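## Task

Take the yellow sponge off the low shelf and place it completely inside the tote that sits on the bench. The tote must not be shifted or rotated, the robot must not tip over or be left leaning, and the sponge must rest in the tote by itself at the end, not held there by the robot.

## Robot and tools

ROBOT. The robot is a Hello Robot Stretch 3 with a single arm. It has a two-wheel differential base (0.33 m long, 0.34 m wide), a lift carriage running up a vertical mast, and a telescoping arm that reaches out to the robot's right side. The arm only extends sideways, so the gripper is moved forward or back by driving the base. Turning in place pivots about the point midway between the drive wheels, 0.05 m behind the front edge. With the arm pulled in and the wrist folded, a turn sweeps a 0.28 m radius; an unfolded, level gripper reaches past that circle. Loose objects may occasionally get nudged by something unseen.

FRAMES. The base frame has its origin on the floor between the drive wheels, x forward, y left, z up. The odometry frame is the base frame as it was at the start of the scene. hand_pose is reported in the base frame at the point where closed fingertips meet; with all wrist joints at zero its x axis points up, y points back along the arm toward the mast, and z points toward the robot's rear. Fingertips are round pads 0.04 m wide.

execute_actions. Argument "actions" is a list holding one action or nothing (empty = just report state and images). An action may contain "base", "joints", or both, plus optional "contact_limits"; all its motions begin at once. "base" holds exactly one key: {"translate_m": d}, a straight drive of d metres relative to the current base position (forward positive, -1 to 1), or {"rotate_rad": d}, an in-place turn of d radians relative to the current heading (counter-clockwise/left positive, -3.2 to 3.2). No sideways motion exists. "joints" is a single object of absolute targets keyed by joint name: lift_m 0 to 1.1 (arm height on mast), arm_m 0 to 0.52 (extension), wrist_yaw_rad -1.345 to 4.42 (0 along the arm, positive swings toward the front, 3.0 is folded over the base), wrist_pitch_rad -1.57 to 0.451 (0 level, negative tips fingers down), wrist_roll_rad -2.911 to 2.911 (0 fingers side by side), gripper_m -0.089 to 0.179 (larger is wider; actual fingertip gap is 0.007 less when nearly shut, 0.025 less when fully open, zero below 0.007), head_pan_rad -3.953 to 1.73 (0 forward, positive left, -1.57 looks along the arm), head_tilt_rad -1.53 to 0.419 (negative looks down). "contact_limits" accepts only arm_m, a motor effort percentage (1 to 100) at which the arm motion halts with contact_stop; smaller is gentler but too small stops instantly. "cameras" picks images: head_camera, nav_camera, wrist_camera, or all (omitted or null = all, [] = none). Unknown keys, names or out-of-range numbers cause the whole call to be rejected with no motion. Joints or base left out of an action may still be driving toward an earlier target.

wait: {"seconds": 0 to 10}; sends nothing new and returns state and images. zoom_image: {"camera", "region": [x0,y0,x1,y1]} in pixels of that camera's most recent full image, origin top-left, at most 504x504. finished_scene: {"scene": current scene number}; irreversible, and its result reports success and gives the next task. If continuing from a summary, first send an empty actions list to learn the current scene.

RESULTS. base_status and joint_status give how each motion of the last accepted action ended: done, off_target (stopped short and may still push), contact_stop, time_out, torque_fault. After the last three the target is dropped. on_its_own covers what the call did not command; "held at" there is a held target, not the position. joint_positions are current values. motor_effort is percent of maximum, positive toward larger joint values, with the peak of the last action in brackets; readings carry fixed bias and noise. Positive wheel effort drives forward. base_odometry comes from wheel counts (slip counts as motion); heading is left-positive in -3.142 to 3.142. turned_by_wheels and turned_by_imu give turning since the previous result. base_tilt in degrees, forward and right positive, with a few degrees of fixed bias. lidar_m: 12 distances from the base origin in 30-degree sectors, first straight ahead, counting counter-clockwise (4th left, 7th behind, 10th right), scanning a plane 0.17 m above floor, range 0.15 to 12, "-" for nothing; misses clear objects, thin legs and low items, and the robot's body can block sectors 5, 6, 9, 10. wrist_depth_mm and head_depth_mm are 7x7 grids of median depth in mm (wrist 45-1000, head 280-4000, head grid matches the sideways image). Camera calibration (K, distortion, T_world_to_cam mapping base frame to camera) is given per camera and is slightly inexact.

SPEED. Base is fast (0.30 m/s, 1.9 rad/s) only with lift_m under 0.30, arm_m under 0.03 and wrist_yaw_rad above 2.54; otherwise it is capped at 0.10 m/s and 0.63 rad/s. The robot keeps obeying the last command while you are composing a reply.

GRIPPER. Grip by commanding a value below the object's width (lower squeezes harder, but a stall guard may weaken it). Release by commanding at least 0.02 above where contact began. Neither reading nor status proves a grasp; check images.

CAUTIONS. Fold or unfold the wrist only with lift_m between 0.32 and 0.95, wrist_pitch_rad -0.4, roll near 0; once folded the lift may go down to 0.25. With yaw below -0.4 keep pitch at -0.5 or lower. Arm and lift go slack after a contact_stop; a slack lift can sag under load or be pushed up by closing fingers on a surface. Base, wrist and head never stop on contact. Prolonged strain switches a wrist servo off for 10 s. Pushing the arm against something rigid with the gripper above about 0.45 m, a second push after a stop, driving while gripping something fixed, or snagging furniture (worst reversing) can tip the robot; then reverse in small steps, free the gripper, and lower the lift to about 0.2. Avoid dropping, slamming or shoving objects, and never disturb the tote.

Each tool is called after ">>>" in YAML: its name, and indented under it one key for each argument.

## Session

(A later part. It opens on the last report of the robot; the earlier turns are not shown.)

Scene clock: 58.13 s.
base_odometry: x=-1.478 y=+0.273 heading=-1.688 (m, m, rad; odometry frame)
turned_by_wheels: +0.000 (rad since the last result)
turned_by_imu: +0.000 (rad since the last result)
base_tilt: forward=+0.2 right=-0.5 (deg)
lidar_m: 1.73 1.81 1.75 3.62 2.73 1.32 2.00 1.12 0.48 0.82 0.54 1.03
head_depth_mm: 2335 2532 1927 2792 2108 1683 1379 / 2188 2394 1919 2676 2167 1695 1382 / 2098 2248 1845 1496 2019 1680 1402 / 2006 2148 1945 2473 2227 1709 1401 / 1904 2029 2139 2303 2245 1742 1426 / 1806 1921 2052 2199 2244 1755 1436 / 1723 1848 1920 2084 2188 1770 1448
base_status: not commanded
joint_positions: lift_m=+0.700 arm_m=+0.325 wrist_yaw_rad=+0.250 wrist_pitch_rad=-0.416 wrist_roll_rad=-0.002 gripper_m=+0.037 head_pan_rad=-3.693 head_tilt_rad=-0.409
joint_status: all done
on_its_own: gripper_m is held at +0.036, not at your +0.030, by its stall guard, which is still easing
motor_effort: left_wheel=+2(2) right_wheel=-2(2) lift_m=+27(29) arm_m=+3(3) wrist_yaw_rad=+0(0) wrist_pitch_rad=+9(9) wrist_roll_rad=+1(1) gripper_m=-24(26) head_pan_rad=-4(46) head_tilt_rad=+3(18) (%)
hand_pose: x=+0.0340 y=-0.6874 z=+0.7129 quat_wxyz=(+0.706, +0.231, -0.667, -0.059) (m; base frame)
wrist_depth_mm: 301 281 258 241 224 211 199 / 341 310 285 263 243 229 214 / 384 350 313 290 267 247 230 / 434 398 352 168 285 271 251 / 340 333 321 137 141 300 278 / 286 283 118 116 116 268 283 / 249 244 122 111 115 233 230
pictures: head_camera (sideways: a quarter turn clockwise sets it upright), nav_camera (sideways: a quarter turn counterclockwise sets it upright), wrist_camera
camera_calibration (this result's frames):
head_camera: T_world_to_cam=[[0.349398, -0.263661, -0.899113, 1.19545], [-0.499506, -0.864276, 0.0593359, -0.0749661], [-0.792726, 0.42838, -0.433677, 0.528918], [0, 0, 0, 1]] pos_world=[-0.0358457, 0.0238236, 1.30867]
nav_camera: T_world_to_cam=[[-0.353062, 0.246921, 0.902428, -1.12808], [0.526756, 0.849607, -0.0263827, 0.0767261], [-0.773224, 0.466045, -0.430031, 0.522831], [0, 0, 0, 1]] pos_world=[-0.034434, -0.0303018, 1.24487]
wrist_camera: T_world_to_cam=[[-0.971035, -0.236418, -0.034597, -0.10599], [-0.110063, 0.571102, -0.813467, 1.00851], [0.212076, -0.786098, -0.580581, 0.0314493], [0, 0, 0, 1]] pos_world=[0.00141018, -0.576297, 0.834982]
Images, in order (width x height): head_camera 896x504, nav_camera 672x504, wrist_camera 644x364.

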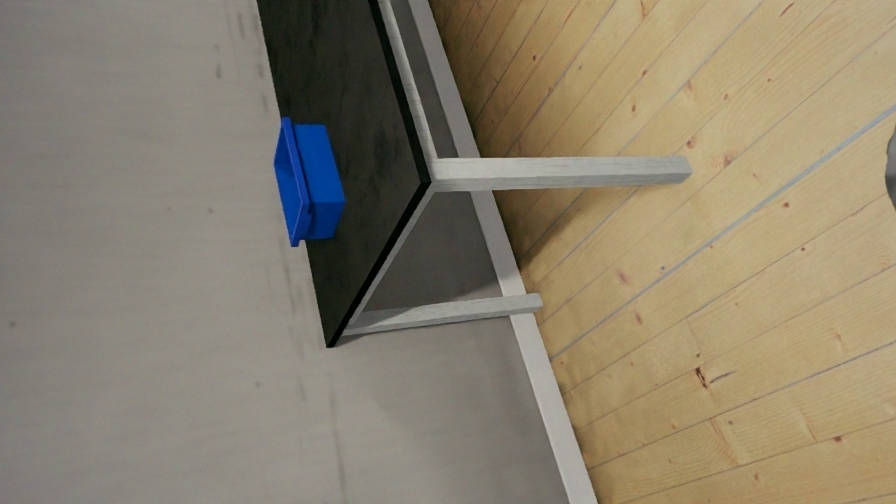

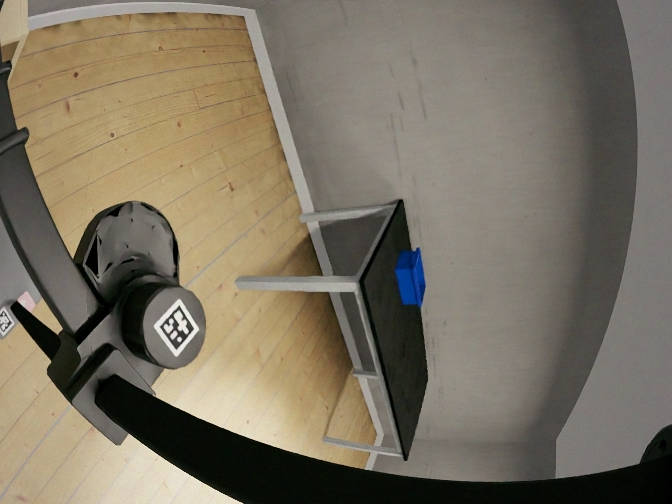

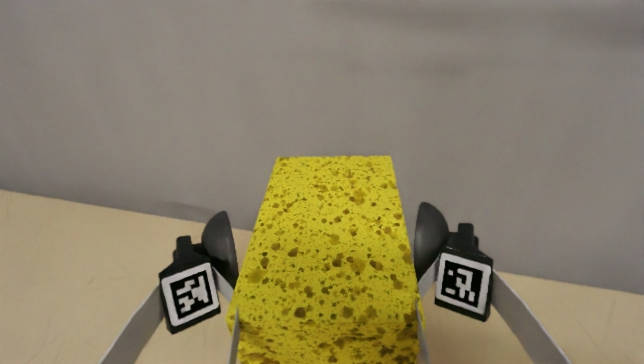

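>>> execute_actions:
  actions:
    - {"joints":{"arm_m":0.1,"lift_m":0.8}}
  cameras: []

>>> execute_actions:
  actions:
    - {"base":{"rotate_rad":2.95},"joints":{"arm_m":0,"lift_m":0.97,"wrist_yaw_rad":0,"head_pan_rad":-1.0,"head_tilt_rad":-0.6}}
  cameras: []

>>> execute_actions:
  actions:
    - {"base":{"translate_m":1.0}}
  cameras: ["nav_camera"]

>>> execute_actions:
  actions:
    - {"base":{"translate_m":0.6},"joints":{"head_pan_rad":-1.1}}

Scene clock: 69.23 s.
base_odometry: x=-1.478 y=+0.273 heading=-1.688 (m, m, rad; odometry frame)
turned_by_wheels: +0.000 (rad since the last result)
turned_by_imu: +0.000 (rad since the last result)
base_tilt: forward=+0.3 right=-0.5 (deg)
lidar_m: 1.73 1.81 1.75 3.63 2.73 1.32 2.00 1.12 0.48 0.82 0.54 1.02
head_depth_mm: 2340 2539 1936 2810 2129 1669 1417 / 2190 2398 1906 2712 2191 1717 - / 2110 2252 1861 1491 2009 1700 - / 1989 2141 1942 2480 2199 1720 - / 1887 1996 2107 2322 2222 1714 1526 / 1805 1910 2047 2199 2261 1745 1503 / 1734 1835 1956 2055 2203 1771 1456
base_status: not commanded
joint_positions: lift_m=+0.800 arm_m=+0.100 wrist_yaw_rad=+0.250 wrist_pitch_rad=-0.417 wrist_roll_rad=-0.002 gripper_m=+0.043 head_pan_rad=-3.693 head_tilt_rad=-0.409
joint_status: all done
on_its_own: gripper_m is held at +0.042, not at your +0.030, by its stall guard, which is not easing now
motor_effort: left_wheel=+1(1) right_wheel=-1(2) lift_m=+27(29) arm_m=-2(0) wrist_yaw_rad=+1(0) wrist_pitch_rad=+9(9) wrist_roll_rad=+1(1) gripper_m=-20(19) head_pan_rad=-4(4) head_tilt_rad=+3(3) (%)
hand_pose: x=+0.0340 y=-0.4629 z=+0.8128 quat_wxyz=(+0.706, +0.232, -0.667, -0.059) (m; base frame)
wrist_depth_mm: 583 530 498 465 431 401 384 / 652 601 551 505 469 441 411 / 718 668 604 556 515 478 445 / 606 594 584 169 532 525 485 / 495 487 479 138 141 454 463 / 414 413 118 117 116 392 380 / 361 356 122 111 115 338 334
pictures: none
No camera images: the call's "cameras" was empty. Leave "cameras" out to get every camera's image.

Scene clock: 74.83 s.
base_odometry: x=-1.478 y=+0.273 heading=+1.262 (m, m, rad; odometry frame)
turned_by_wheels: +2.950 (rad since the last result)
turned_by_imu: +2.899 (rad since the last result)
base_tilt: forward=+0.2 right=-0.4 (deg)
lidar_m: 2.00 1.40 0.48 0.58 0.58 0.54 1.03 1.74 1.75 2.82 2.70 1.33
head_depth_mm: 3434 3539 2920 2140 1723 1425 1229 / 3427 3748 2927 2159 1737 1447 1233 / 3606 3935 3004 2216 1754 1451 1239 / 3832 3760 2924 2205 1761 1473 1262 / 3687 2499 3064 2243 1772 1481 1265 / 3090 1995 3083 2278 1815 1484 1271 / 2711 2045 2861 2301 1829 1509 1285
base_status: done
joint_positions: lift_m=+0.970 arm_m=+0.000 wrist_yaw_rad=+0.001 wrist_pitch_rad=-0.417 wrist_roll_rad=-0.002 gripper_m=+0.046 head_pan_rad=-1.007 head_tilt_rad=-0.593
joint_status: all done
on_its_own: gripper_m is held at +0.045, not at your +0.030, by its stall guard, which is not easing now
motor_effort: left_wheel=-2(7) right_wheel=+3(8) lift_m=+27(29) arm_m=-2(1) wrist_yaw_rad=-1(3) wrist_pitch_rad=+9(9) wrist_roll_rad=+1(1) gripper_m=-19(21) head_pan_rad=+3(46) head_tilt_rad=-2(14) (%)
hand_pose: x=-0.0213 y=-0.3698 z=+0.9828 quat_wxyz=(+0.693, +0.147, -0.691, -0.146) (m; base frame)
wrist_depth_mm: - - - - - - - / - - - - - - - / - - - - - - - / - - - 168 - - - / - - - 138 142 - - / - - 118 117 116 - - / - - 122 111 115 - -
pictures: none
No camera images: the call's "cameras" was empty. Leave "cameras" out to get every camera's image.

Scene clock: 85.77 s.
base_odometry: x=-1.174 y=+1.226 heading=+1.262 (m, m, rad; odometry frame)
turned_by_wheels: +0.000 (rad since the last result)
turned_by_imu: +0.000 (rad since the last result)
base_tilt: forward=+0.1 right=-0.5 (deg)
lidar_m: 1.02 1.03 1.07 0.97 0.98 0.93 1.44 2.42 2.62 2.30 0.59 1.09
head_depth_mm: 3292 1732 1232 1940 1713 1432 1229 / 3297 1779 1186 889 778 1351 1192 / 2779 1831 1217 903 832 1427 1224 / 2184 1874 1231 908 1660 1476 1255 / 1818 1818 1127 923 1727 1484 1267 / 1552 1609 1071 944 1770 1499 1270 / 1343 1419 1229 989 1632 1494 1281
base_status: done
joint_positions: lift_m=+0.970 arm_m=+0.000 wrist_yaw_rad=+0.001 wrist_pitch_rad=-0.417 wrist_roll_rad=-0.002 gripper_m=+0.046 head_pan_rad=-1.007 head_tilt_rad=-0.593
joint_status: not commanded
on_its_own: gripper_m is held at +0.045, not at your +0.030, by its stall guard, which is not easing now
motor_effort: left_wheel=-2(5) right_wheel=+2(5) lift_m=+27(27) arm_m=-2(2) wrist_yaw_rad=-1(1) wrist_pitch_rad=+9(9) wrist_roll_rad=+1(1) gripper_m=-18(19) head_pan_rad=+3(3) head_tilt_rad=-2(3) (%)
hand_pose: x=-0.0213 y=-0.3698 z=+0.9828 quat_wxyz=(+0.693, +0.147, -0.691, -0.146) (m; base frame)
wrist_depth_mm: - - - - - - - / - - - - - - - / 840 806 - - - - - / 648 629 - 169 - - - / 520 516 - 138 141 - - / 442 452 118 117 116 - - / - - 122 111 115 - -
pictures: nav_camera (sideways: a quarter turn counterclockwise sets it upright)
camera_calibration (this result's frames):
nav_camera: T_world_to_cam=[[0.292619, -0.51045, 0.808588, -1.00965], [-0.849511, -0.526968, -0.0252393, 0.0836266], [0.438983, -0.679519, -0.587834, 0.720756], [0, 0, 0, 1]] pos_world=[0.0500838, 0.0184604, 1.24218]
Images, in order (width x height): nav_camera 672x504.

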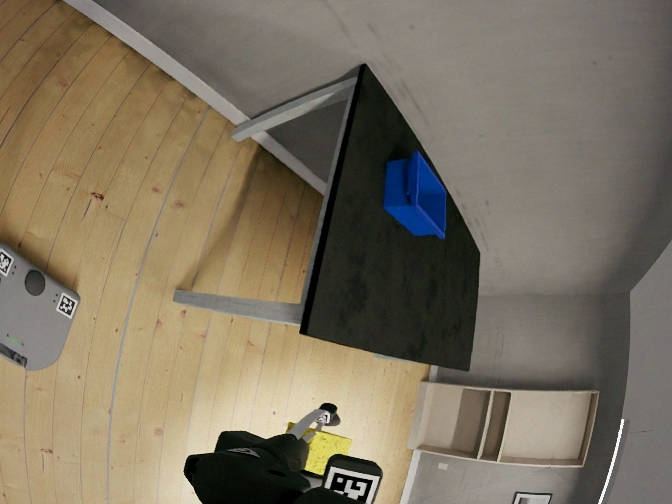

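Scene clock: 92.73 s.
base_odometry: x=-0.992 y=+1.797 heading=+1.262 (m, m, rad; odometry frame)
turned_by_wheels: +0.000 (rad since the last result)
turned_by_imu: +0.000 (rad since the last result)
base_tilt: forward=+0.1 right=-0.4 (deg)
lidar_m: 0.43 0.43 0.54 1.06 1.07 1.32 2.02 2.91 0.64 2.25 0.59 0.47
head_depth_mm: 3167 1747 990 782 704 1374 1228 / 2415 1806 1019 803 711 1401 1236 / 1529 1596 1206 905 719 1449 1250 / 1125 1204 1170 914 728 1429 1251 / 889 939 993 924 757 979 1156 / 735 765 803 838 791 906 991 / 624 647 673 703 734 768 807
base_status: done
joint_positions: lift_m=+0.970 arm_m=+0.000 wrist_yaw_rad=+0.001 wrist_pitch_rad=-0.417 wrist_roll_rad=-0.002 gripper_m=+0.046 head_pan_rad=-1.093 head_tilt_rad=-0.593
joint_status: all done
on_its_own: gripper_m is held at +0.045, not at your +0.030, by its stall guard, which is not easing now
motor_effort: left_wheel=-3(5) right_wheel=+2(8) lift_m=+27(27) arm_m=-2(2) wrist_yaw_rad=+1(0) wrist_pitch_rad=+9(9) wrist_roll_rad=+1(1) gripper_m=-20(19) head_pan_rad=-4(16) head_tilt_rad=-2(3) (%)
hand_pose: x=-0.0213 y=-0.3698 z=+0.9828 quat_wxyz=(+0.693, +0.147, -0.691, -0.146) (m; base frame)
wrist_depth_mm: 853 - - - - - - / 823 - 947 - - - - / 760 734 751 777 749 - - / 642 579 532 169 576 577 - / 523 517 511 138 141 478 481 / 443 436 118 116 116 425 438 / 384 373 122 111 115 - -
pictures: head_camera (sideways: a quarter turn clockwise sets it upright), nav_camera (sideways: a quarter turn counterclockwise sets it upright), wrist_camera
camera_calibration (this result's frames):
head_camera: T_world_to_cam=[[-0.235676, 0.545495, -0.804296, 1.07537], [0.878794, 0.472986, 0.0632859, -0.0885015], [0.414943, -0.691896, -0.590849, 0.72605], [0, 0, 0, 1]] pos_world=[0.0299448, -0.0423989, 1.2995]
nav_camera: T_world_to_cam=[[0.247769, -0.533663, 0.808588, -1.00937], [-0.89157, -0.452179, -0.0252393, 0.0838832], [0.379096, -0.714659, -0.587834, 0.721121], [0, 0, 0, 1]] pos_world=[0.0515048, 0.0146207, 1.24218]
wrist_camera: T_world_to_cam=[[-0.999353, 0.00992833, -0.0345818, 0.0152128], [0.0339096, 0.581172, -0.813074, 1.04695], [0.0120255, -0.813721, -0.581132, 0.435586], [0, 0, 0, 1]] pos_world=[-0.0255368, -0.254163, 1.10491]
Images, in order (width x height): head_camera 896x504, nav_camera 672x504, wrist_camera 644x364.

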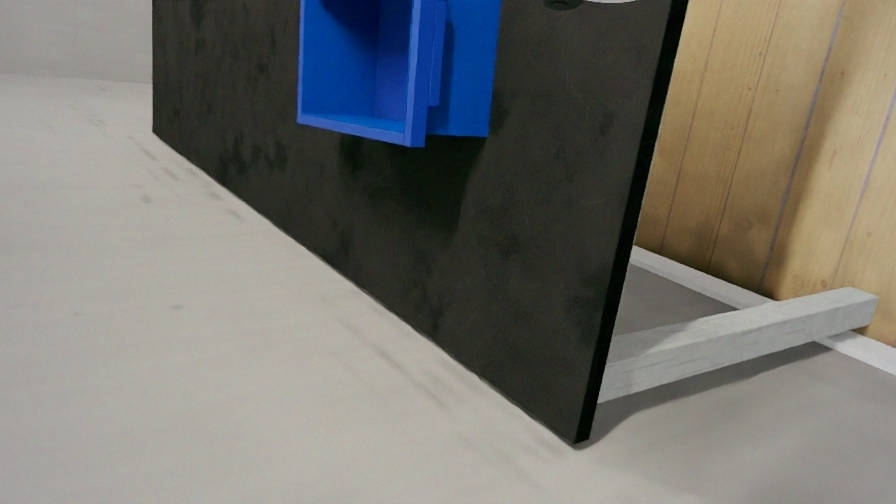

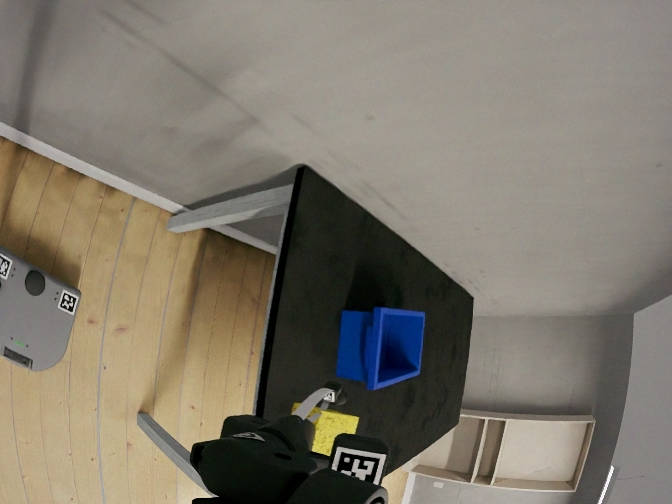

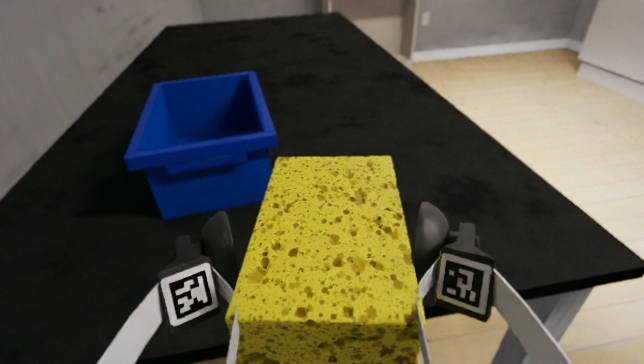

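>>> execute_actions:
  actions:
    - {"base":{"translate_m":0.06},"joints":{"lift_m":1.05,"head_pan_rad":-1.5}}
  cameras: []

>>> execute_actions:
  actions:
    - {"base":{"rotate_rad":0.19},"joints":{"lift_m":1.08,"arm_m":0.3,"wrist_pitch_rad":-0.7}}

Scene clock: 100.43 s.
base_odometry: x=-0.974 y=+1.855 heading=+1.262 (m, m, rad; odometry frame)
turned_by_wheels: +0.000 (rad since the last result)
turned_by_imu: +0.000 (rad since the last result)
base_tilt: forward=+0.2 right=-0.5 (deg)
lidar_m: 0.37 0.38 0.46 0.92 1.08 1.33 2.09 2.97 0.67 2.25 0.55 0.41
head_depth_mm: 3295 3626 - - - - - / 3232 1932 - - - - 1204 / 3235 1826 1282 559 697 1432 1247 / 3266 1888 1044 818 727 1401 1257 / 3275 1950 1151 834 734 1407 1251 / 2888 1982 1270 939 742 1391 1269 / 1609 1482 1234 953 747 764 889
base_status: done
joint_positions: lift_m=+1.050 arm_m=+0.000 wrist_yaw_rad=+0.001 wrist_pitch_rad=-0.417 wrist_roll_rad=-0.002 gripper_m=+0.046 head_pan_rad=-1.493 head_tilt_rad=-0.593
joint_status: all done
on_its_own: gripper_m is held at +0.045, not at your +0.030, by its stall guard, which is not easing now
motor_effort: left_wheel=-2(4) right_wheel=+3(5) lift_m=+27(28) arm_m=-2(2) wrist_yaw_rad=+1(0) wrist_pitch_rad=+9(10) wrist_roll_rad=+1(1) gripper_m=-20(20) head_pan_rad=-4(33) head_tilt_rad=-2(2) (%)
hand_pose: x=-0.0213 y=-0.3698 z=+1.0627 quat_wxyz=(+0.693, +0.147, -0.691, -0.146) (m; base frame)
wrist_depth_mm: 756 - - - - - - / 716 - - - - - - / 690 952 800 868 927 - - / 679 782 599 168 697 729 - / 622 641 525 138 141 581 - / 549 538 118 116 116 510 500 / 465 469 121 111 115 457 579
pictures: none
No camera images: the call's "cameras" was empty. Leave "cameras" out to get every camera's image.

Scene clock: 103.87 s.
base_odometry: x=-0.974 y=+1.855 heading=+1.452 (m, m, rad; odometry frame)
turned_by_wheels: +0.190 (rad since the last result)
turned_by_imu: +0.187 (rad since the last result)
base_tilt: forward=+0.3 right=-0.4 (deg)
lidar_m: 0.37 0.39 0.55 1.08 1.13 1.54 3.35 0.67 0.69 1.29 0.51 0.38
head_depth_mm: - 1613 1170 846 705 1371 1234 / - - 981 794 712 1385 1239 / 3209 1827 1017 796 718 1419 1247 / 2666 1893 1231 884 725 1423 1257 / 1530 1530 1255 927 737 1405 1262 / 1067 1069 1069 937 743 828 982 / 815 820 824 824 751 796 843
base_status: done
joint_positions: lift_m=+1.080 arm_m=+0.300 wrist_yaw_rad=+0.000 wrist_pitch_rad=-0.712 wrist_roll_rad=-0.002 gripper_m=+0.046 head_pan_rad=-1.493 head_tilt_rad=-0.593
joint_status: all done
on_its_own: gripper_m is held at +0.045, not at your +0.030, by its stall guard, which is not easing now
motor_effort: left_wheel=-2(7) right_wheel=+3(7) lift_m=+27(29) arm_m=+3(4) wrist_yaw_rad=+0(0) wrist_pitch_rad=+7(8) wrist_roll_rad=+1(1) gripper_m=-19(20) head_pan_rad=-3(4) head_tilt_rad=-3(3) (%)
hand_pose: x=-0.0215 y=-0.6230 z=+1.0329 quat_wxyz=(+0.664, +0.247, -0.662, -0.246) (m; base frame)
wrist_depth_mm: 473 705 841 836 823 822 - / 481 688 728 713 697 691 687 / 473 603 607 565 563 590 594 / 473 556 545 167 403 525 524 / 465 504 478 138 141 482 467 / 443 450 117 117 116 439 424 / 410 405 122 111 115 392 388
pictures: head_camera (sideways: a quarter turn clockwise sets it upright), nav_camera (sideways: a quarter turn counterclockwise sets it upright), wrist_camera
camera_calibration (this result's frames):
head_camera: T_world_to_cam=[[-0.00446588, 0.594274, -0.80425, 1.0739], [0.993642, 0.0931155, 0.0632871, -0.0892037], [0.112498, -0.798854, -0.590912, 0.727976], [0, 0, 0, 1]] pos_world=[0.0115365, -0.0483391, 1.2995]
nav_camera: T_world_to_cam=[[0.0202131, -0.588091, 0.808542, -1.00793], [-0.997299, -0.0689774, -0.0252387, 0.0845272], [0.0706138, -0.805848, -0.587897, 0.723085], [0, 0, 0, 1]] pos_world=[0.0536124, -0.00422513, 1.24218]
wrist_camera: T_world_to_cam=[[-0.999344, 0.0204725, -0.0298639, 0.0209295], [0.0344309, 0.792514, -0.608881, 1.15559], [0.0112022, -0.60951, -0.792699, 0.604424], [0, 0, 0, 1]] pos_world=[-0.025643, -0.547845, 1.18337]
Images, in order (width x height): head_camera 896x504, nav_camera 672x504, wrist_camera 644x364.

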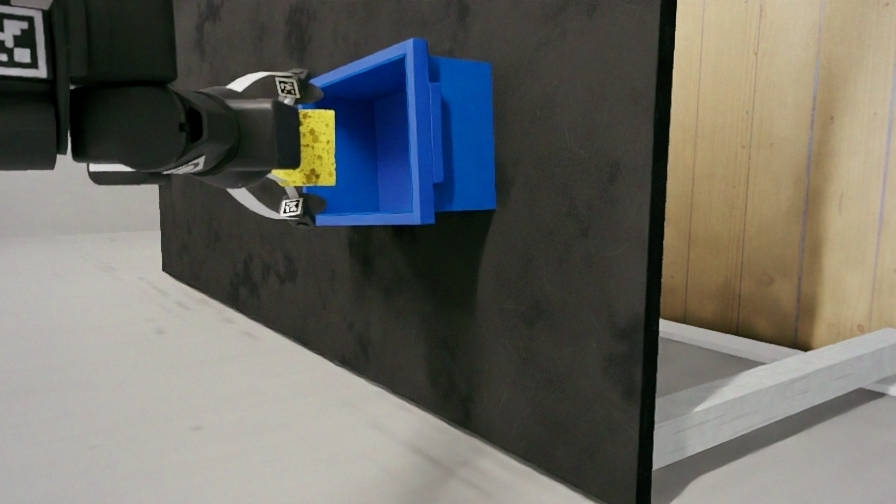

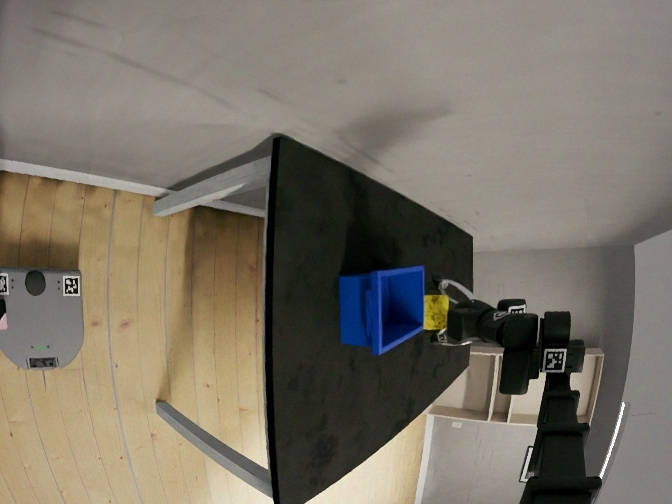

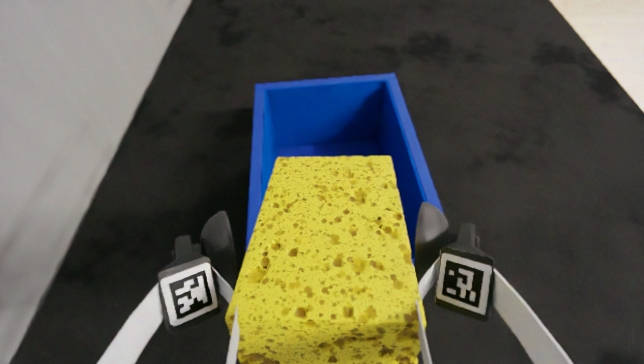

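>>> execute_actions:
  actions:
    - {"joints":{"arm_m":0.515,"lift_m":1.0}}
  cameras: ["wrist_camera"]

>>> execute_actions:
  actions:
    - {"joints":{"lift_m":0.91}}

Scene clock: 109.63 s.
base_odometry: x=-0.974 y=+1.855 heading=+1.452 (m, m, rad; odometry frame)
turned_by_wheels: +0.000 (rad since the last result)
turned_by_imu: +0.000 (rad since the last result)
base_tilt: forward=+0.2 right=-0.5 (deg)
lidar_m: 0.37 0.39 0.55 1.08 1.13 1.53 3.32 0.67 0.70 1.30 0.51 0.38
head_depth_mm: 3128 1634 1176 843 705 1381 1233 / 3117 1571 997 793 710 1379 1234 / 3172 1913 1010 801 719 1387 1250 / 2698 1887 1237 884 726 1434 1260 / 1522 1530 1247 924 734 1408 1259 / 1064 1068 1069 934 741 827 984 / 818 821 823 824 746 798 842
base_status: not commanded
joint_positions: lift_m=+1.000 arm_m=+0.515 wrist_yaw_rad=+0.000 wrist_pitch_rad=-0.713 wrist_roll_rad=-0.002 gripper_m=+0.046 head_pan_rad=-1.493 head_tilt_rad=-0.593
joint_status: all done
on_its_own: gripper_m is held at +0.045, not at your +0.030, by its stall guard, which is not easing now
motor_effort: left_wheel=-3(3) right_wheel=+3(3) lift_m=+20(25) arm_m=+3(4) wrist_yaw_rad=-1(0) wrist_pitch_rad=+7(7) wrist_roll_rad=+1(1) gripper_m=-19(19) head_pan_rad=-3(4) head_tilt_rad=-3(3) (%)
hand_pose: x=-0.0215 y=-0.8378 z=+0.9531 quat_wxyz=(+0.664, +0.247, -0.662, -0.247) (m; base frame)
wrist_depth_mm: 470 650 672 675 664 645 632 / 469 585 576 576 566 551 545 / 463 508 503 489 480 483 472 / 439 443 299 168 282 425 420 / 401 400 272 138 141 380 378 / 365 364 118 117 115 349 344 / 332 329 122 111 115 222 315
pictures: wrist_camera
camera_calibration (this result's frames):
wrist_camera: T_world_to_cam=[[-0.999343, 0.0205453, -0.0298463, 0.0229812], [0.0344685, 0.793022, -0.608218, 1.27707], [0.0111728, -0.608847, -0.793209, 0.411276], [0, 0, 0, 1]] pos_world=[-0.0256479, -0.762815, 1.10365]
Images, in order (width x height): wrist_camera 644x364.

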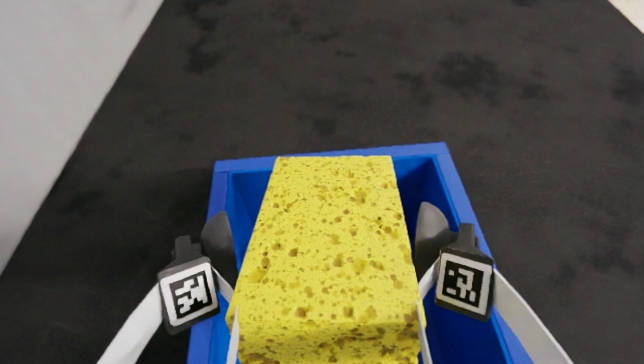

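Scene clock: 111.43 s.
base_odometry: x=-0.974 y=+1.855 heading=+1.452 (m, m, rad; odometry frame)
turned_by_wheels: +0.000 (rad since the last result)
turned_by_imu: +0.000 (rad since the last result)
base_tilt: forward=+0.1 right=-0.5 (deg)
lidar_m: 0.37 0.39 0.55 1.08 1.12 1.53 3.33 0.67 0.70 1.30 0.51 0.38
head_depth_mm: 3156 2031 1117 835 704 1356 1221 / 3236 2691 964 795 713 1389 1237 / 3310 1980 1038 799 715 1413 1251 / 2674 1880 1234 888 728 1431 1259 / 1523 1522 1247 926 734 1403 1261 / 1066 1067 1070 937 740 827 981 / 816 821 820 830 749 799 841
base_status: not commanded
joint_positions: lift_m=+0.910 arm_m=+0.515 wrist_yaw_rad=-0.001 wrist_pitch_rad=-0.711 wrist_roll_rad=-0.002 gripper_m=+0.046 head_pan_rad=-1.493 head_tilt_rad=-0.593
joint_status: all done
on_its_own: gripper_m is held at +0.045, not at your +0.030, by its stall guard, which is not easing now
motor_effort: left_wheel=-4(4) right_wheel=+5(6) lift_m=+20(20) arm_m=+2(2) wrist_yaw_rad=+1(2) wrist_pitch_rad=+6(6) wrist_roll_rad=+0(0) gripper_m=-19(19) head_pan_rad=-3(4) head_tilt_rad=-2(2) (%)
hand_pose: x=-0.0218 y=-0.8381 z=+0.8634 quat_wxyz=(+0.663, +0.246, -0.662, -0.247) (m; base frame)
wrist_depth_mm: 477 505 510 494 480 470 464 / 435 429 226 228 228 385 400 / 376 362 244 258 265 203 349 / 332 312 276 169 272 182 309 / 296 159 199 138 141 175 267 / 268 141 118 117 116 166 136 / 244 134 122 111 115 211 128
pictures: head_camera (sideways: a quarter turn clockwise sets it upright), nav_camera (sideways: a quarter turn counterclockwise sets it upright), wrist_camera
camera_calibration (this result's frames):
head_camera: T_world_to_cam=[[-0.00446862, 0.594361, -0.804186, 1.07382], [0.993643, 0.0931021, 0.0632888, -0.0892059], [0.112488, -0.798791, -0.590998, 0.728089], [0, 0, 0, 1]] pos_world=[0.0115362, -0.0483389, 1.29949]
nav_camera: T_world_to_cam=[[0.0202159, -0.588178, 0.808479, -1.00784], [-0.9973, -0.0689681, -0.0252378, 0.084526], [0.0706035, -0.805786, -0.587984, 0.723198], [0, 0, 0, 1]] pos_world=[0.0536119, -0.00421904, 1.24218]
wrist_camera: T_world_to_cam=[[-0.999292, 0.0222311, -0.0303556, 0.0219278], [0.0361322, 0.792038, -0.609402, 1.22299], [0.0104951, -0.610067, -0.79228, 0.338075], [0, 0, 0, 1]] pos_world=[-0.025825, -0.762891, 1.01381]
Images, in order (width x height): head_camera 896x504, nav_camera 672x504, wrist_camera 644x364.

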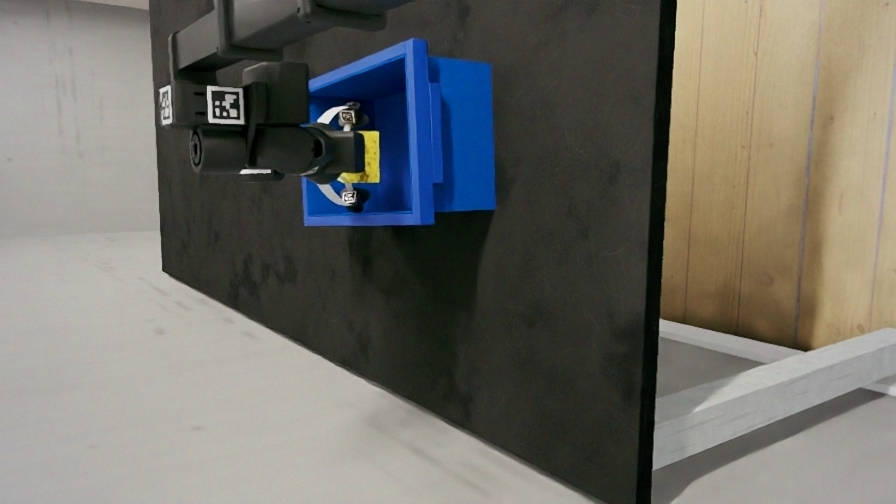

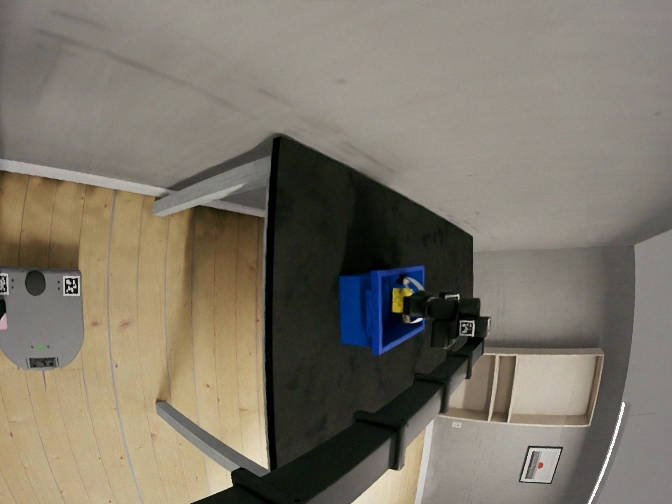

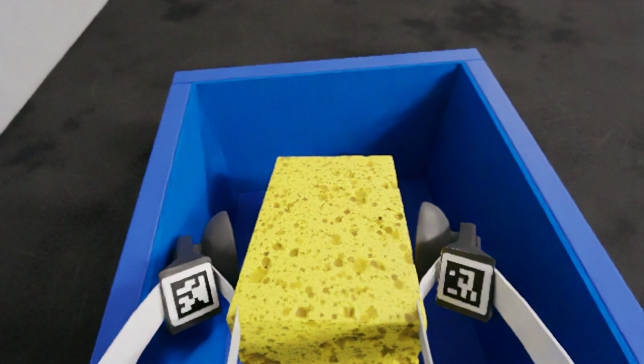

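Left finger is brushing the wall; shift back a bit.

>>> execute_actions:
  actions:
    - {"base":{"translate_m":-0.015}}
  cameras: []

>>> execute_actions:
  actions:
    - {"joints":{"lift_m":0.875}}
  cameras: ["head_camera","wrist_camera"]

Scene clock: 114.47 s.
base_odometry: x=-0.976 y=+1.840 heading=+1.452 (m, m, rad; odometry frame)
turned_by_wheels: +0.000 (rad since the last result)
turned_by_imu: +0.000 (rad since the last result)
base_tilt: forward=+0.2 right=-0.5 (deg)
lidar_m: 0.39 0.41 0.57 1.08 1.13 1.52 3.32 0.66 0.68 1.35 0.54 0.40
head_depth_mm: 3213 2016 1120 864 706 1371 1234 / 3208 2735 916 796 712 1385 1241 / 3245 1962 1042 803 717 1390 1246 / 2774 1862 1225 874 724 1435 1257 / 1584 1586 1246 922 734 1403 1258 / 1108 1112 1122 941 741 872 1004 / 852 854 859 857 749 796 874
base_status: done
joint_positions: lift_m=+0.910 arm_m=+0.515 wrist_yaw_rad=-0.001 wrist_pitch_rad=-0.711 wrist_roll_rad=-0.002 gripper_m=+0.046 head_pan_rad=-1.493 head_tilt_rad=-0.593
joint_status: not commanded
on_its_own: gripper_m is held at +0.045, not at your +0.030, by its stall guard, which is not easing now
motor_effort: left_wheel=-2(8) right_wheel=+3(4) lift_m=+20(20) arm_m=+2(2) wrist_yaw_rad=+2(1) wrist_pitch_rad=+6(6) wrist_roll_rad=+0(0) gripper_m=-19(19) head_pan_rad=-3(4) head_tilt_rad=-3(3) (%)
hand_pose: x=-0.0218 y=-0.8381 z=+0.8634 quat_wxyz=(+0.663, +0.246, -0.662, -0.247) (m; base frame)
wrist_depth_mm: 482 514 502 489 478 480 474 / 439 427 228 230 227 406 399 / 378 221 250 257 254 334 347 / 331 192 283 168 235 178 311 / 295 161 230 138 141 155 278 / 263 145 118 117 116 142 246 / 131 157 122 111 115 179 122
pictures: none
No camera images: the call's "cameras" was empty. Leave "cameras" out to get every camera's image.

Scene clock: 115.60 s.
base_odometry: x=-0.976 y=+1.840 heading=+1.452 (m, m, rad; odometry frame)
turned_by_wheels: +0.000 (rad since the last result)
turned_by_imu: +0.000 (rad since the last result)
base_tilt: forward=+0.2 right=-0.5 (deg)
lidar_m: 0.39 0.41 0.57 1.08 1.13 1.52 3.31 0.66 0.68 1.34 0.54 0.40
head_depth_mm: 3224 1845 - 847 703 1370 1231 / 3213 1920 - 800 711 1371 1232 / 3239 1832 1024 797 720 1388 1245 / 2785 1873 1227 873 727 1438 1251 / 1583 1594 1253 921 731 1403 1268 / 1110 1115 1116 936 741 872 1017 / 854 853 859 860 747 795 877
base_status: not commanded
joint_positions: lift_m=+0.875 arm_m=+0.515 wrist_yaw_rad=-0.001 wrist_pitch_rad=-0.712 wrist_roll_rad=-0.002 gripper_m=+0.046 head_pan_rad=-1.493 head_tilt_rad=-0.593
joint_status: all done
on_its_own: gripper_m is held at +0.045, not at your +0.030, by its stall guard, which is not easing now
motor_effort: left_wheel=-2(2) right_wheel=+3(2) lift_m=+20(20) arm_m=+3(3) wrist_yaw_rad=+1(1) wrist_pitch_rad=+7(7) wrist_roll_rad=+0(0) gripper_m=-20(19) head_pan_rad=-4(4) head_tilt_rad=-1(3) (%)
hand_pose: x=-0.0218 y=-0.8379 z=+0.8282 quat_wxyz=(+0.663, +0.246, -0.662, -0.247) (m; base frame)
wrist_depth_mm: 442 423 197 199 198 389 401 / 378 175 217 223 221 167 344 / 318 169 248 260 253 150 298 / 129 165 267 167 234 154 121 / 118 159 232 138 141 152 110 / 115 145 118 116 116 142 107 / 113 156 122 111 115 180 108
pictures: head_camera (sideways: a quarter turn clockwise sets it upright), wrist_camera
camera_calibration (this result's frames):
head_camera: T_world_to_cam=[[-0.00446884, 0.594361, -0.804186, 1.07382], [0.993643, 0.0931024, 0.0632888, -0.0892059], [0.112488, -0.798791, -0.590999, 0.728089], [0, 0, 0, 1]] pos_world=[0.0115362, -0.0483389, 1.29949]
wrist_camera: T_world_to_cam=[[-0.999292, 0.0222511, -0.0303373, 0.0208602], [0.0361277, 0.792576, -0.608701, 1.2013], [0.0105003, -0.609367, -0.792819, 0.311356], [0, 0, 0, 1]] pos_world=[-0.0258243, -0.762859, 0.978717]
Images, in order (width x height): head_camera 896x504, wrist_camera 644x364.

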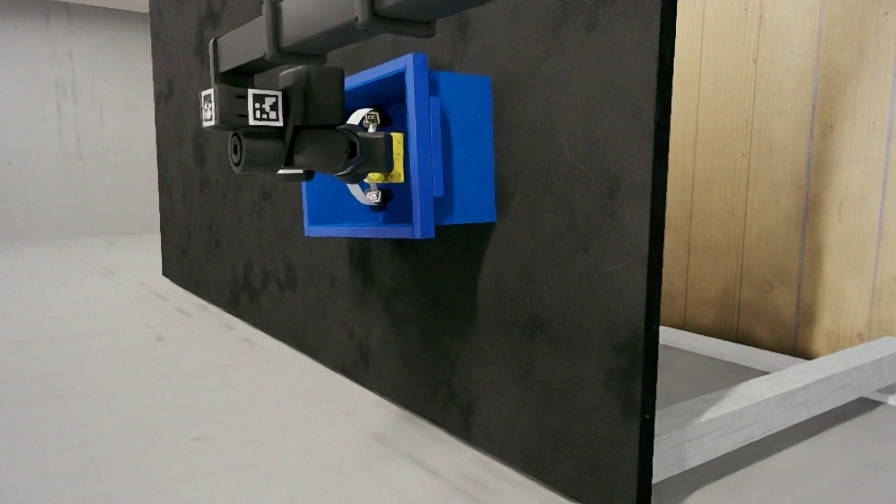

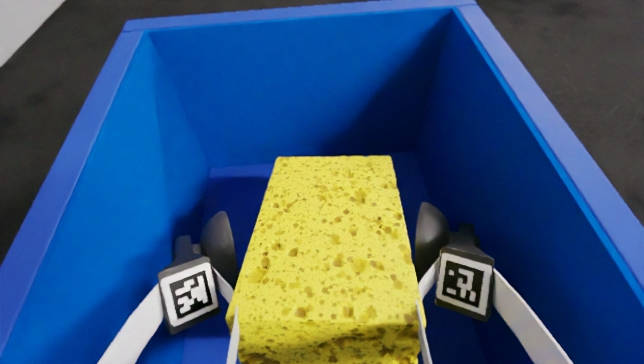

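>>> execute_actions:
  actions:
    - {"joints":{"lift_m":0.855}}
  cameras: []

>>> execute_actions:
  actions:
    - {"joints":{"gripper_m":0.095}}
  cameras: ["wrist_camera"]

>>> execute_actions:
  actions:
    - {"joints":{"lift_m":1.0}}
  cameras: ["head_camera","wrist_camera"]

Scene clock: 119.47 s.
base_odometry: x=-0.976 y=+1.840 heading=+1.452 (m, m, rad; odometry frame)
turned_by_wheels: +0.000 (rad since the last result)
turned_by_imu: +0.000 (rad since the last result)
base_tilt: forward=+0.2 right=-0.4 (deg)
lidar_m: 0.39 0.41 0.57 1.08 1.13 1.52 3.33 0.66 0.68 1.35 0.53 0.40
head_depth_mm: 3208 1743 - 824 704 1371 1240 / 3229 1916 - 792 713 1377 1237 / 3237 1832 1154 798 720 1393 1248 / 2773 1879 1228 871 726 1434 1264 / 1581 1581 1249 918 731 1407 1270 / 1114 1111 1119 940 742 872 1017 / 852 853 857 865 751 794 878
base_status: not commanded
joint_positions: lift_m=+0.855 arm_m=+0.515 wrist_yaw_rad=-0.001 wrist_pitch_rad=-0.712 wrist_roll_rad=-0.002 gripper_m=+0.046 head_pan_rad=-1.493 head_tilt_rad=-0.593
joint_status: all done
on_its_own: gripper_m is held at +0.045, not at your +0.030, by its stall guard, which is not easing now
motor_effort: left_wheel=-1(2) right_wheel=+3(2) lift_m=+20(20) arm_m=+2(2) wrist_yaw_rad=+1(1) wrist_pitch_rad=+6(7) wrist_roll_rad=+0(0) gripper_m=-19(19) head_pan_rad=-4(4) head_tilt_rad=-3(3) (%)
hand_pose: x=-0.0218 y=-0.8379 z=+0.8082 quat_wxyz=(+0.663, +0.247, -0.662, -0.247) (m; base frame)
wrist_depth_mm: 403 178 192 194 197 152 363 / 139 173 216 222 222 147 294 / 122 169 249 259 254 151 108 / 120 164 244 168 232 154 104 / 117 160 222 138 142 152 105 / 115 145 118 117 116 141 107 / 113 156 122 111 115 174 108
pictures: none
No camera images: the call's "cameras" was empty. Leave "cameras" out to get every camera's image.

Scene clock: 120.43 s.
base_odometry: x=-0.976 y=+1.840 heading=+1.452 (m, m, rad; odometry frame)
turned_by_wheels: +0.000 (rad since the last result)
turned_by_imu: +0.000 (rad since the last result)
base_tilt: forward=+0.2 right=-0.4 (deg)
lidar_m: 0.39 0.41 0.57 1.08 1.13 1.52 3.33 0.66 0.67 1.35 0.54 0.40
head_depth_mm: 3171 1758 - 822 704 1373 1230 / 3257 1895 - 795 710 1380 1234 / 3225 1831 1157 795 719 1382 1245 / 2808 1897 1229 876 730 1434 1253 / 1589 1580 1249 924 732 1411 1263 / 1103 1117 1112 936 743 874 1011 / 854 856 856 863 747 797 874
base_status: not commanded
joint_positions: lift_m=+0.855 arm_m=+0.515 wrist_yaw_rad=-0.001 wrist_pitch_rad=-0.712 wrist_roll_rad=-0.002 gripper_m=+0.095 head_pan_rad=-1.493 head_tilt_rad=-0.593
joint_status: all done
motor_effort: left_wheel=-2(2) right_wheel=+3(3) lift_m=+20(20) arm_m=+2(3) wrist_yaw_rad=+2(1) wrist_pitch_rad=+7(7) wrist_roll_rad=+0(0) gripper_m=-1(71) head_pan_rad=-4(3) head_tilt_rad=-2(3) (%)
hand_pose: x=-0.0218 y=-0.8379 z=+0.8082 quat_wxyz=(+0.663, +0.247, -0.662, -0.247) (m; base frame)
wrist_depth_mm: 408 179 191 195 198 153 363 / 137 173 216 225 221 147 290 / 122 170 249 260 254 150 108 / 119 165 247 189 236 154 104 / 117 159 221 146 151 148 105 / 115 141 123 118 117 140 107 / 113 163 118 110 112 173 108
pictures: wrist_camera
camera_calibration (this result's frames):
wrist_camera: T_world_to_cam=[[-0.999292, 0.0222555, -0.0303348, 0.0202534], [0.0361283, 0.792655, -0.608599, 1.18907], [0.0105003, -0.609264, -0.792898, 0.295636], [0, 0, 0, 1]] pos_world=[-0.0258243, -0.762855, 0.958692]
Images, in order (width x height): wrist_camera 644x364.

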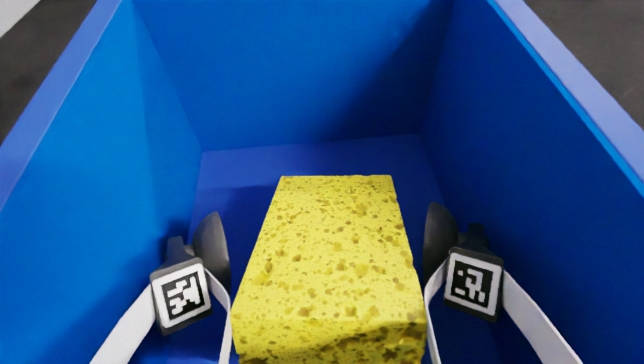

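Scene clock: 122.60 s.
base_odometry: x=-0.976 y=+1.840 heading=+1.452 (m, m, rad; odometry frame)
turned_by_wheels: +0.000 (rad since the last result)
turned_by_imu: +0.000 (rad since the last result)
base_tilt: forward=+0.2 right=-0.5 (deg)
lidar_m: 0.39 0.40 0.57 1.08 1.13 1.52 3.32 0.66 0.68 1.35 0.54 0.40
head_depth_mm: 3115 1637 1173 873 707 1369 1235 / 3125 1567 1008 797 712 1387 1236 / 3187 1935 997 799 718 1387 1252 / 2822 1900 1225 871 726 1430 1252 / 1587 1598 1251 924 733 1412 1268 / 1103 1115 1117 937 740 871 1012 / 851 855 856 860 747 797 874
base_status: not commanded
joint_positions: lift_m=+1.000 arm_m=+0.515 wrist_yaw_rad=-0.001 wrist_pitch_rad=-0.712 wrist_roll_rad=-0.002 gripper_m=+0.095 head_pan_rad=-1.493 head_tilt_rad=-0.593
joint_status: all done
motor_effort: left_wheel=-2(2) right_wheel=+3(2) lift_m=+27(29) arm_m=+2(2) wrist_yaw_rad=+0(2) wrist_pitch_rad=+6(7) wrist_roll_rad=+0(0) gripper_m=-2(3) head_pan_rad=-4(4) head_tilt_rad=-2(3) (%)
hand_pose: x=-0.0218 y=-0.8379 z=+0.9528 quat_wxyz=(+0.663, +0.247, -0.662, -0.247) (m; base frame)
wrist_depth_mm: 488 671 689 655 656 651 639 / 487 586 574 570 565 545 544 / 478 512 499 493 488 482 474 / 448 449 299 310 307 427 422 / 406 397 353 372 366 381 378 / 359 360 353 352 326 353 343 / 332 321 111 107 106 213 315
pictures: head_camera (sideways: a quarter turn clockwise sets it upright), wrist_camera
camera_calibration (this result's frames):
head_camera: T_world_to_cam=[[-0.00446869, 0.594361, -0.804186, 1.07382], [0.993643, 0.0931022, 0.0632888, -0.0892059], [0.112488, -0.798791, -0.590998, 0.728089], [0, 0, 0, 1]] pos_world=[0.0115362, -0.0483389, 1.29949]
wrist_camera: T_world_to_cam=[[-0.999292, 0.0222558, -0.0303341, 0.0246405], [0.0361278, 0.792669, -0.608581, 1.27709], [0.0105005, -0.609246, -0.792912, 0.41035], [0, 0, 0, 1]] pos_world=[-0.0258243, -0.762854, 1.10333]
Images, in order (width x height): head_camera 896x504, wrist_camera 644x364.

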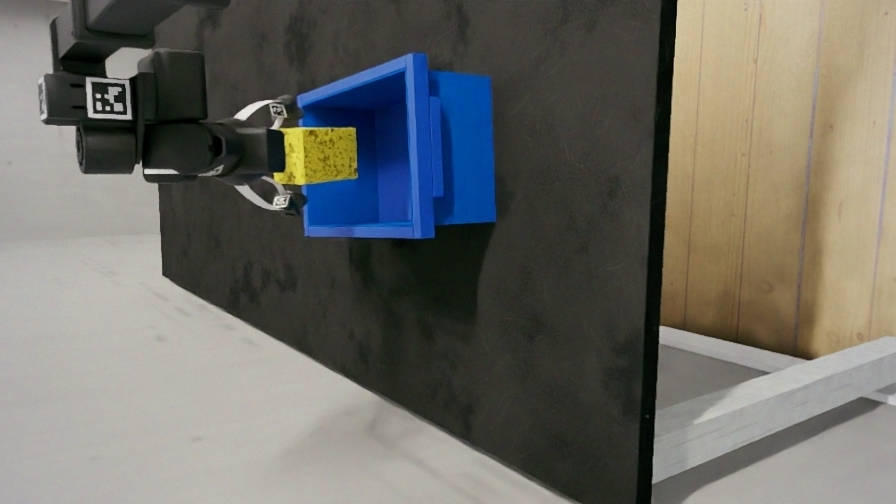

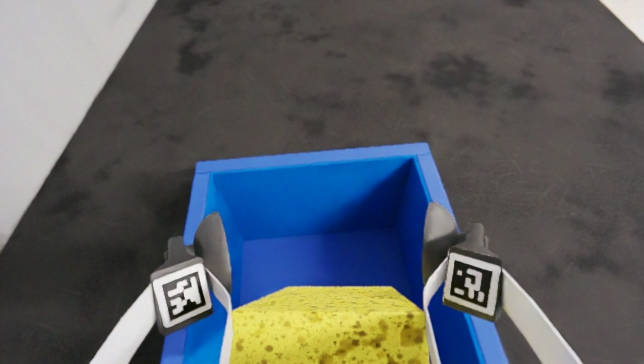

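>>> execute_actions:
  actions:
    - {"joints":{"lift_m":0.885}}
  cameras: ["wrist_camera"]

>>> execute_actions:
  actions:
    - {"joints":{"gripper_m":0.115}}
  cameras: ["head_camera","wrist_camera"]

Scene clock: 128.57 s.
base_odometry: x=-0.976 y=+1.840 heading=+1.452 (m, m, rad; odometry frame)
turned_by_wheels: +0.000 (rad since the last result)
turned_by_imu: +0.000 (rad since the last result)
base_tilt: forward=+0.2 right=-0.5 (deg)
lidar_m: 0.39 0.41 0.57 1.08 1.13 1.52 3.31 0.66 0.68 1.35 0.53 0.40
head_depth_mm: 3164 1860 1075 850 707 1372 1228 / 3277 2090 - 797 711 1376 1236 / 3229 1856 1021 797 719 1395 1238 / 2767 1880 1225 873 727 1435 1260 / 1575 1596 1252 927 733 1404 1263 / 1107 1116 1114 934 742 873 1015 / 849 852 853 863 750 794 874
base_status: not commanded
joint_positions: lift_m=+0.885 arm_m=+0.515 wrist_yaw_rad=-0.001 wrist_pitch_rad=-0.712 wrist_roll_rad=-0.002 gripper_m=+0.095 head_pan_rad=-1.493 head_tilt_rad=-0.593
joint_status: all done
motor_effort: left_wheel=-2(2) right_wheel=+3(2) lift_m=+20(21) arm_m=+2(2) wrist_yaw_rad=+1(1) wrist_pitch_rad=+7(7) wrist_roll_rad=+0(0) gripper_m=-2(0) head_pan_rad=-3(4) head_tilt_rad=-3(2) (%)
hand_pose: x=-0.0218 y=-0.8379 z=+0.8382 quat_wxyz=(+0.663, +0.247, -0.662, -0.247) (m; base frame)
wrist_depth_mm: 458 452 450 207 208 425 420 / 391 204 217 223 222 184 358 / 339 170 250 258 254 159 311 / 291 165 281 285 268 154 271 / 127 160 256 254 253 148 122 / 116 142 230 231 229 140 110 / 113 163 111 108 106 179 108
pictures: wrist_camera
camera_calibration (this result's frames):
wrist_camera: T_world_to_cam=[[-0.999292, 0.0222563, -0.0303339, 0.0211631], [0.036128, 0.792677, -0.608571, 1.20732], [0.0105004, -0.609236, -0.792919, 0.319465], [0, 0, 0, 1]] pos_world=[-0.0258243, -0.762854, 0.98869]
Images, in order (width x height): wrist_camera 644x364.

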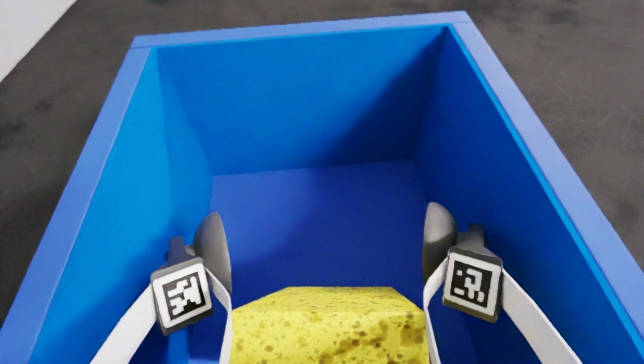

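Scene clock: 129.27 s.
base_odometry: x=-0.976 y=+1.840 heading=+1.452 (m, m, rad; odometry frame)
turned_by_wheels: +0.000 (rad since the last result)
turned_by_imu: +0.000 (rad since the last result)
base_tilt: forward=+0.2 right=-0.4 (deg)
lidar_m: 0.39 0.41 0.57 1.08 1.13 1.52 3.31 0.66 0.68 1.35 0.53 0.40
head_depth_mm: 3175 1895 1078 852 704 1373 1237 / 3174 2057 942 796 710 1378 1235 / 3209 1858 1041 801 719 1391 1238 / 2770 1878 1232 872 727 1435 1255 / 1581 1594 1247 927 736 1416 1272 / 1114 1114 1117 932 739 872 1007 / 850 849 863 862 750 796 875
base_status: not commanded
joint_positions: lift_m=+0.885 arm_m=+0.515 wrist_yaw_rad=+0.000 wrist_pitch_rad=-0.712 wrist_roll_rad=-0.002 gripper_m=+0.115 head_pan_rad=-1.493 head_tilt_rad=-0.593
joint_status: all done
motor_effort: left_wheel=-2(2) right_wheel=+2(3) lift_m=+20(20) arm_m=+2(2) wrist_yaw_rad=+1(1) wrist_pitch_rad=+7(7) wrist_roll_rad=+0(0) gripper_m=+0(73) head_pan_rad=-4(4) head_tilt_rad=-3(3) (%)
hand_pose: x=-0.0216 y=-0.8379 z=+0.8382 quat_wxyz=(+0.663, +0.247, -0.662, -0.247) (m; base frame)
wrist_depth_mm: 450 461 449 207 208 427 422 / 394 203 217 224 222 185 358 / 338 169 251 260 256 156 313 / 291 164 278 284 269 154 272 / 127 149 257 254 249 147 122 / 115 136 233 230 227 - 110 / 112 163 210 111 109 168 104
pictures: head_camera (sideways: a quarter turn clockwise sets it upright), wrist_camera
camera_calibration (this result's frames):
head_camera: T_world_to_cam=[[-0.00446883, 0.594361, -0.804186, 1.07382], [0.993643, 0.0931024, 0.0632888, -0.0892059], [0.112488, -0.798791, -0.590998, 0.728089], [0, 0, 0, 1]] pos_world=[0.0115362, -0.0483389, 1.29949]
wrist_camera: T_world_to_cam=[[-0.999316, 0.021142, -0.030335, 0.0204286], [0.0352447, 0.792716, -0.608571, 1.20732], [0.0111806, -0.609224, -0.792919, 0.319487], [0, 0, 0, 1]] pos_world=[-0.0257093, -0.762859, 0.98869]
Images, in order (width x height): head_camera 896x504, wrist_camera 644x364.

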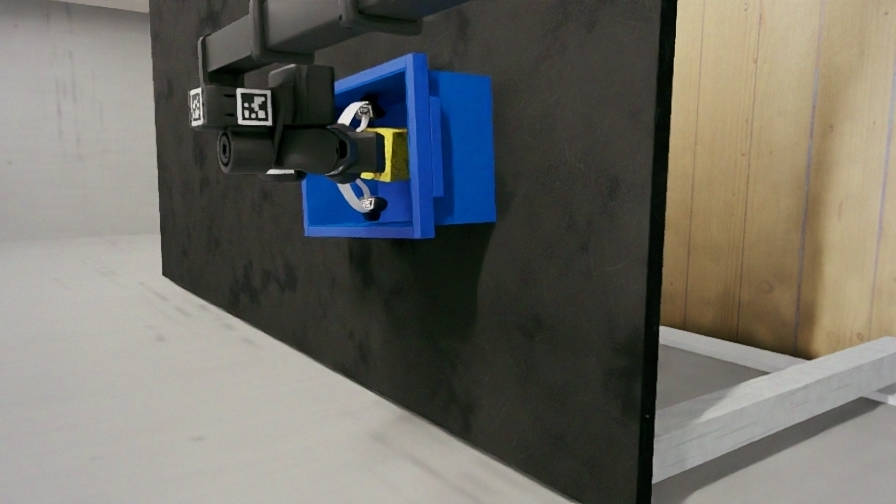

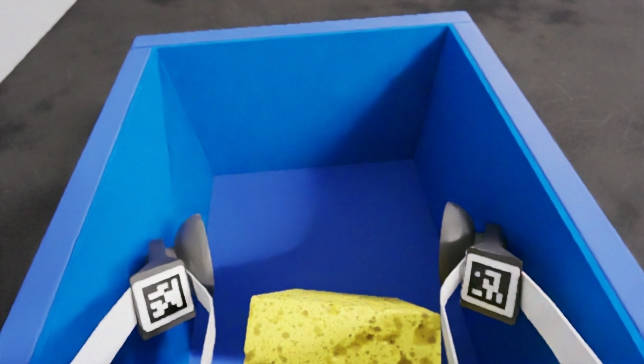

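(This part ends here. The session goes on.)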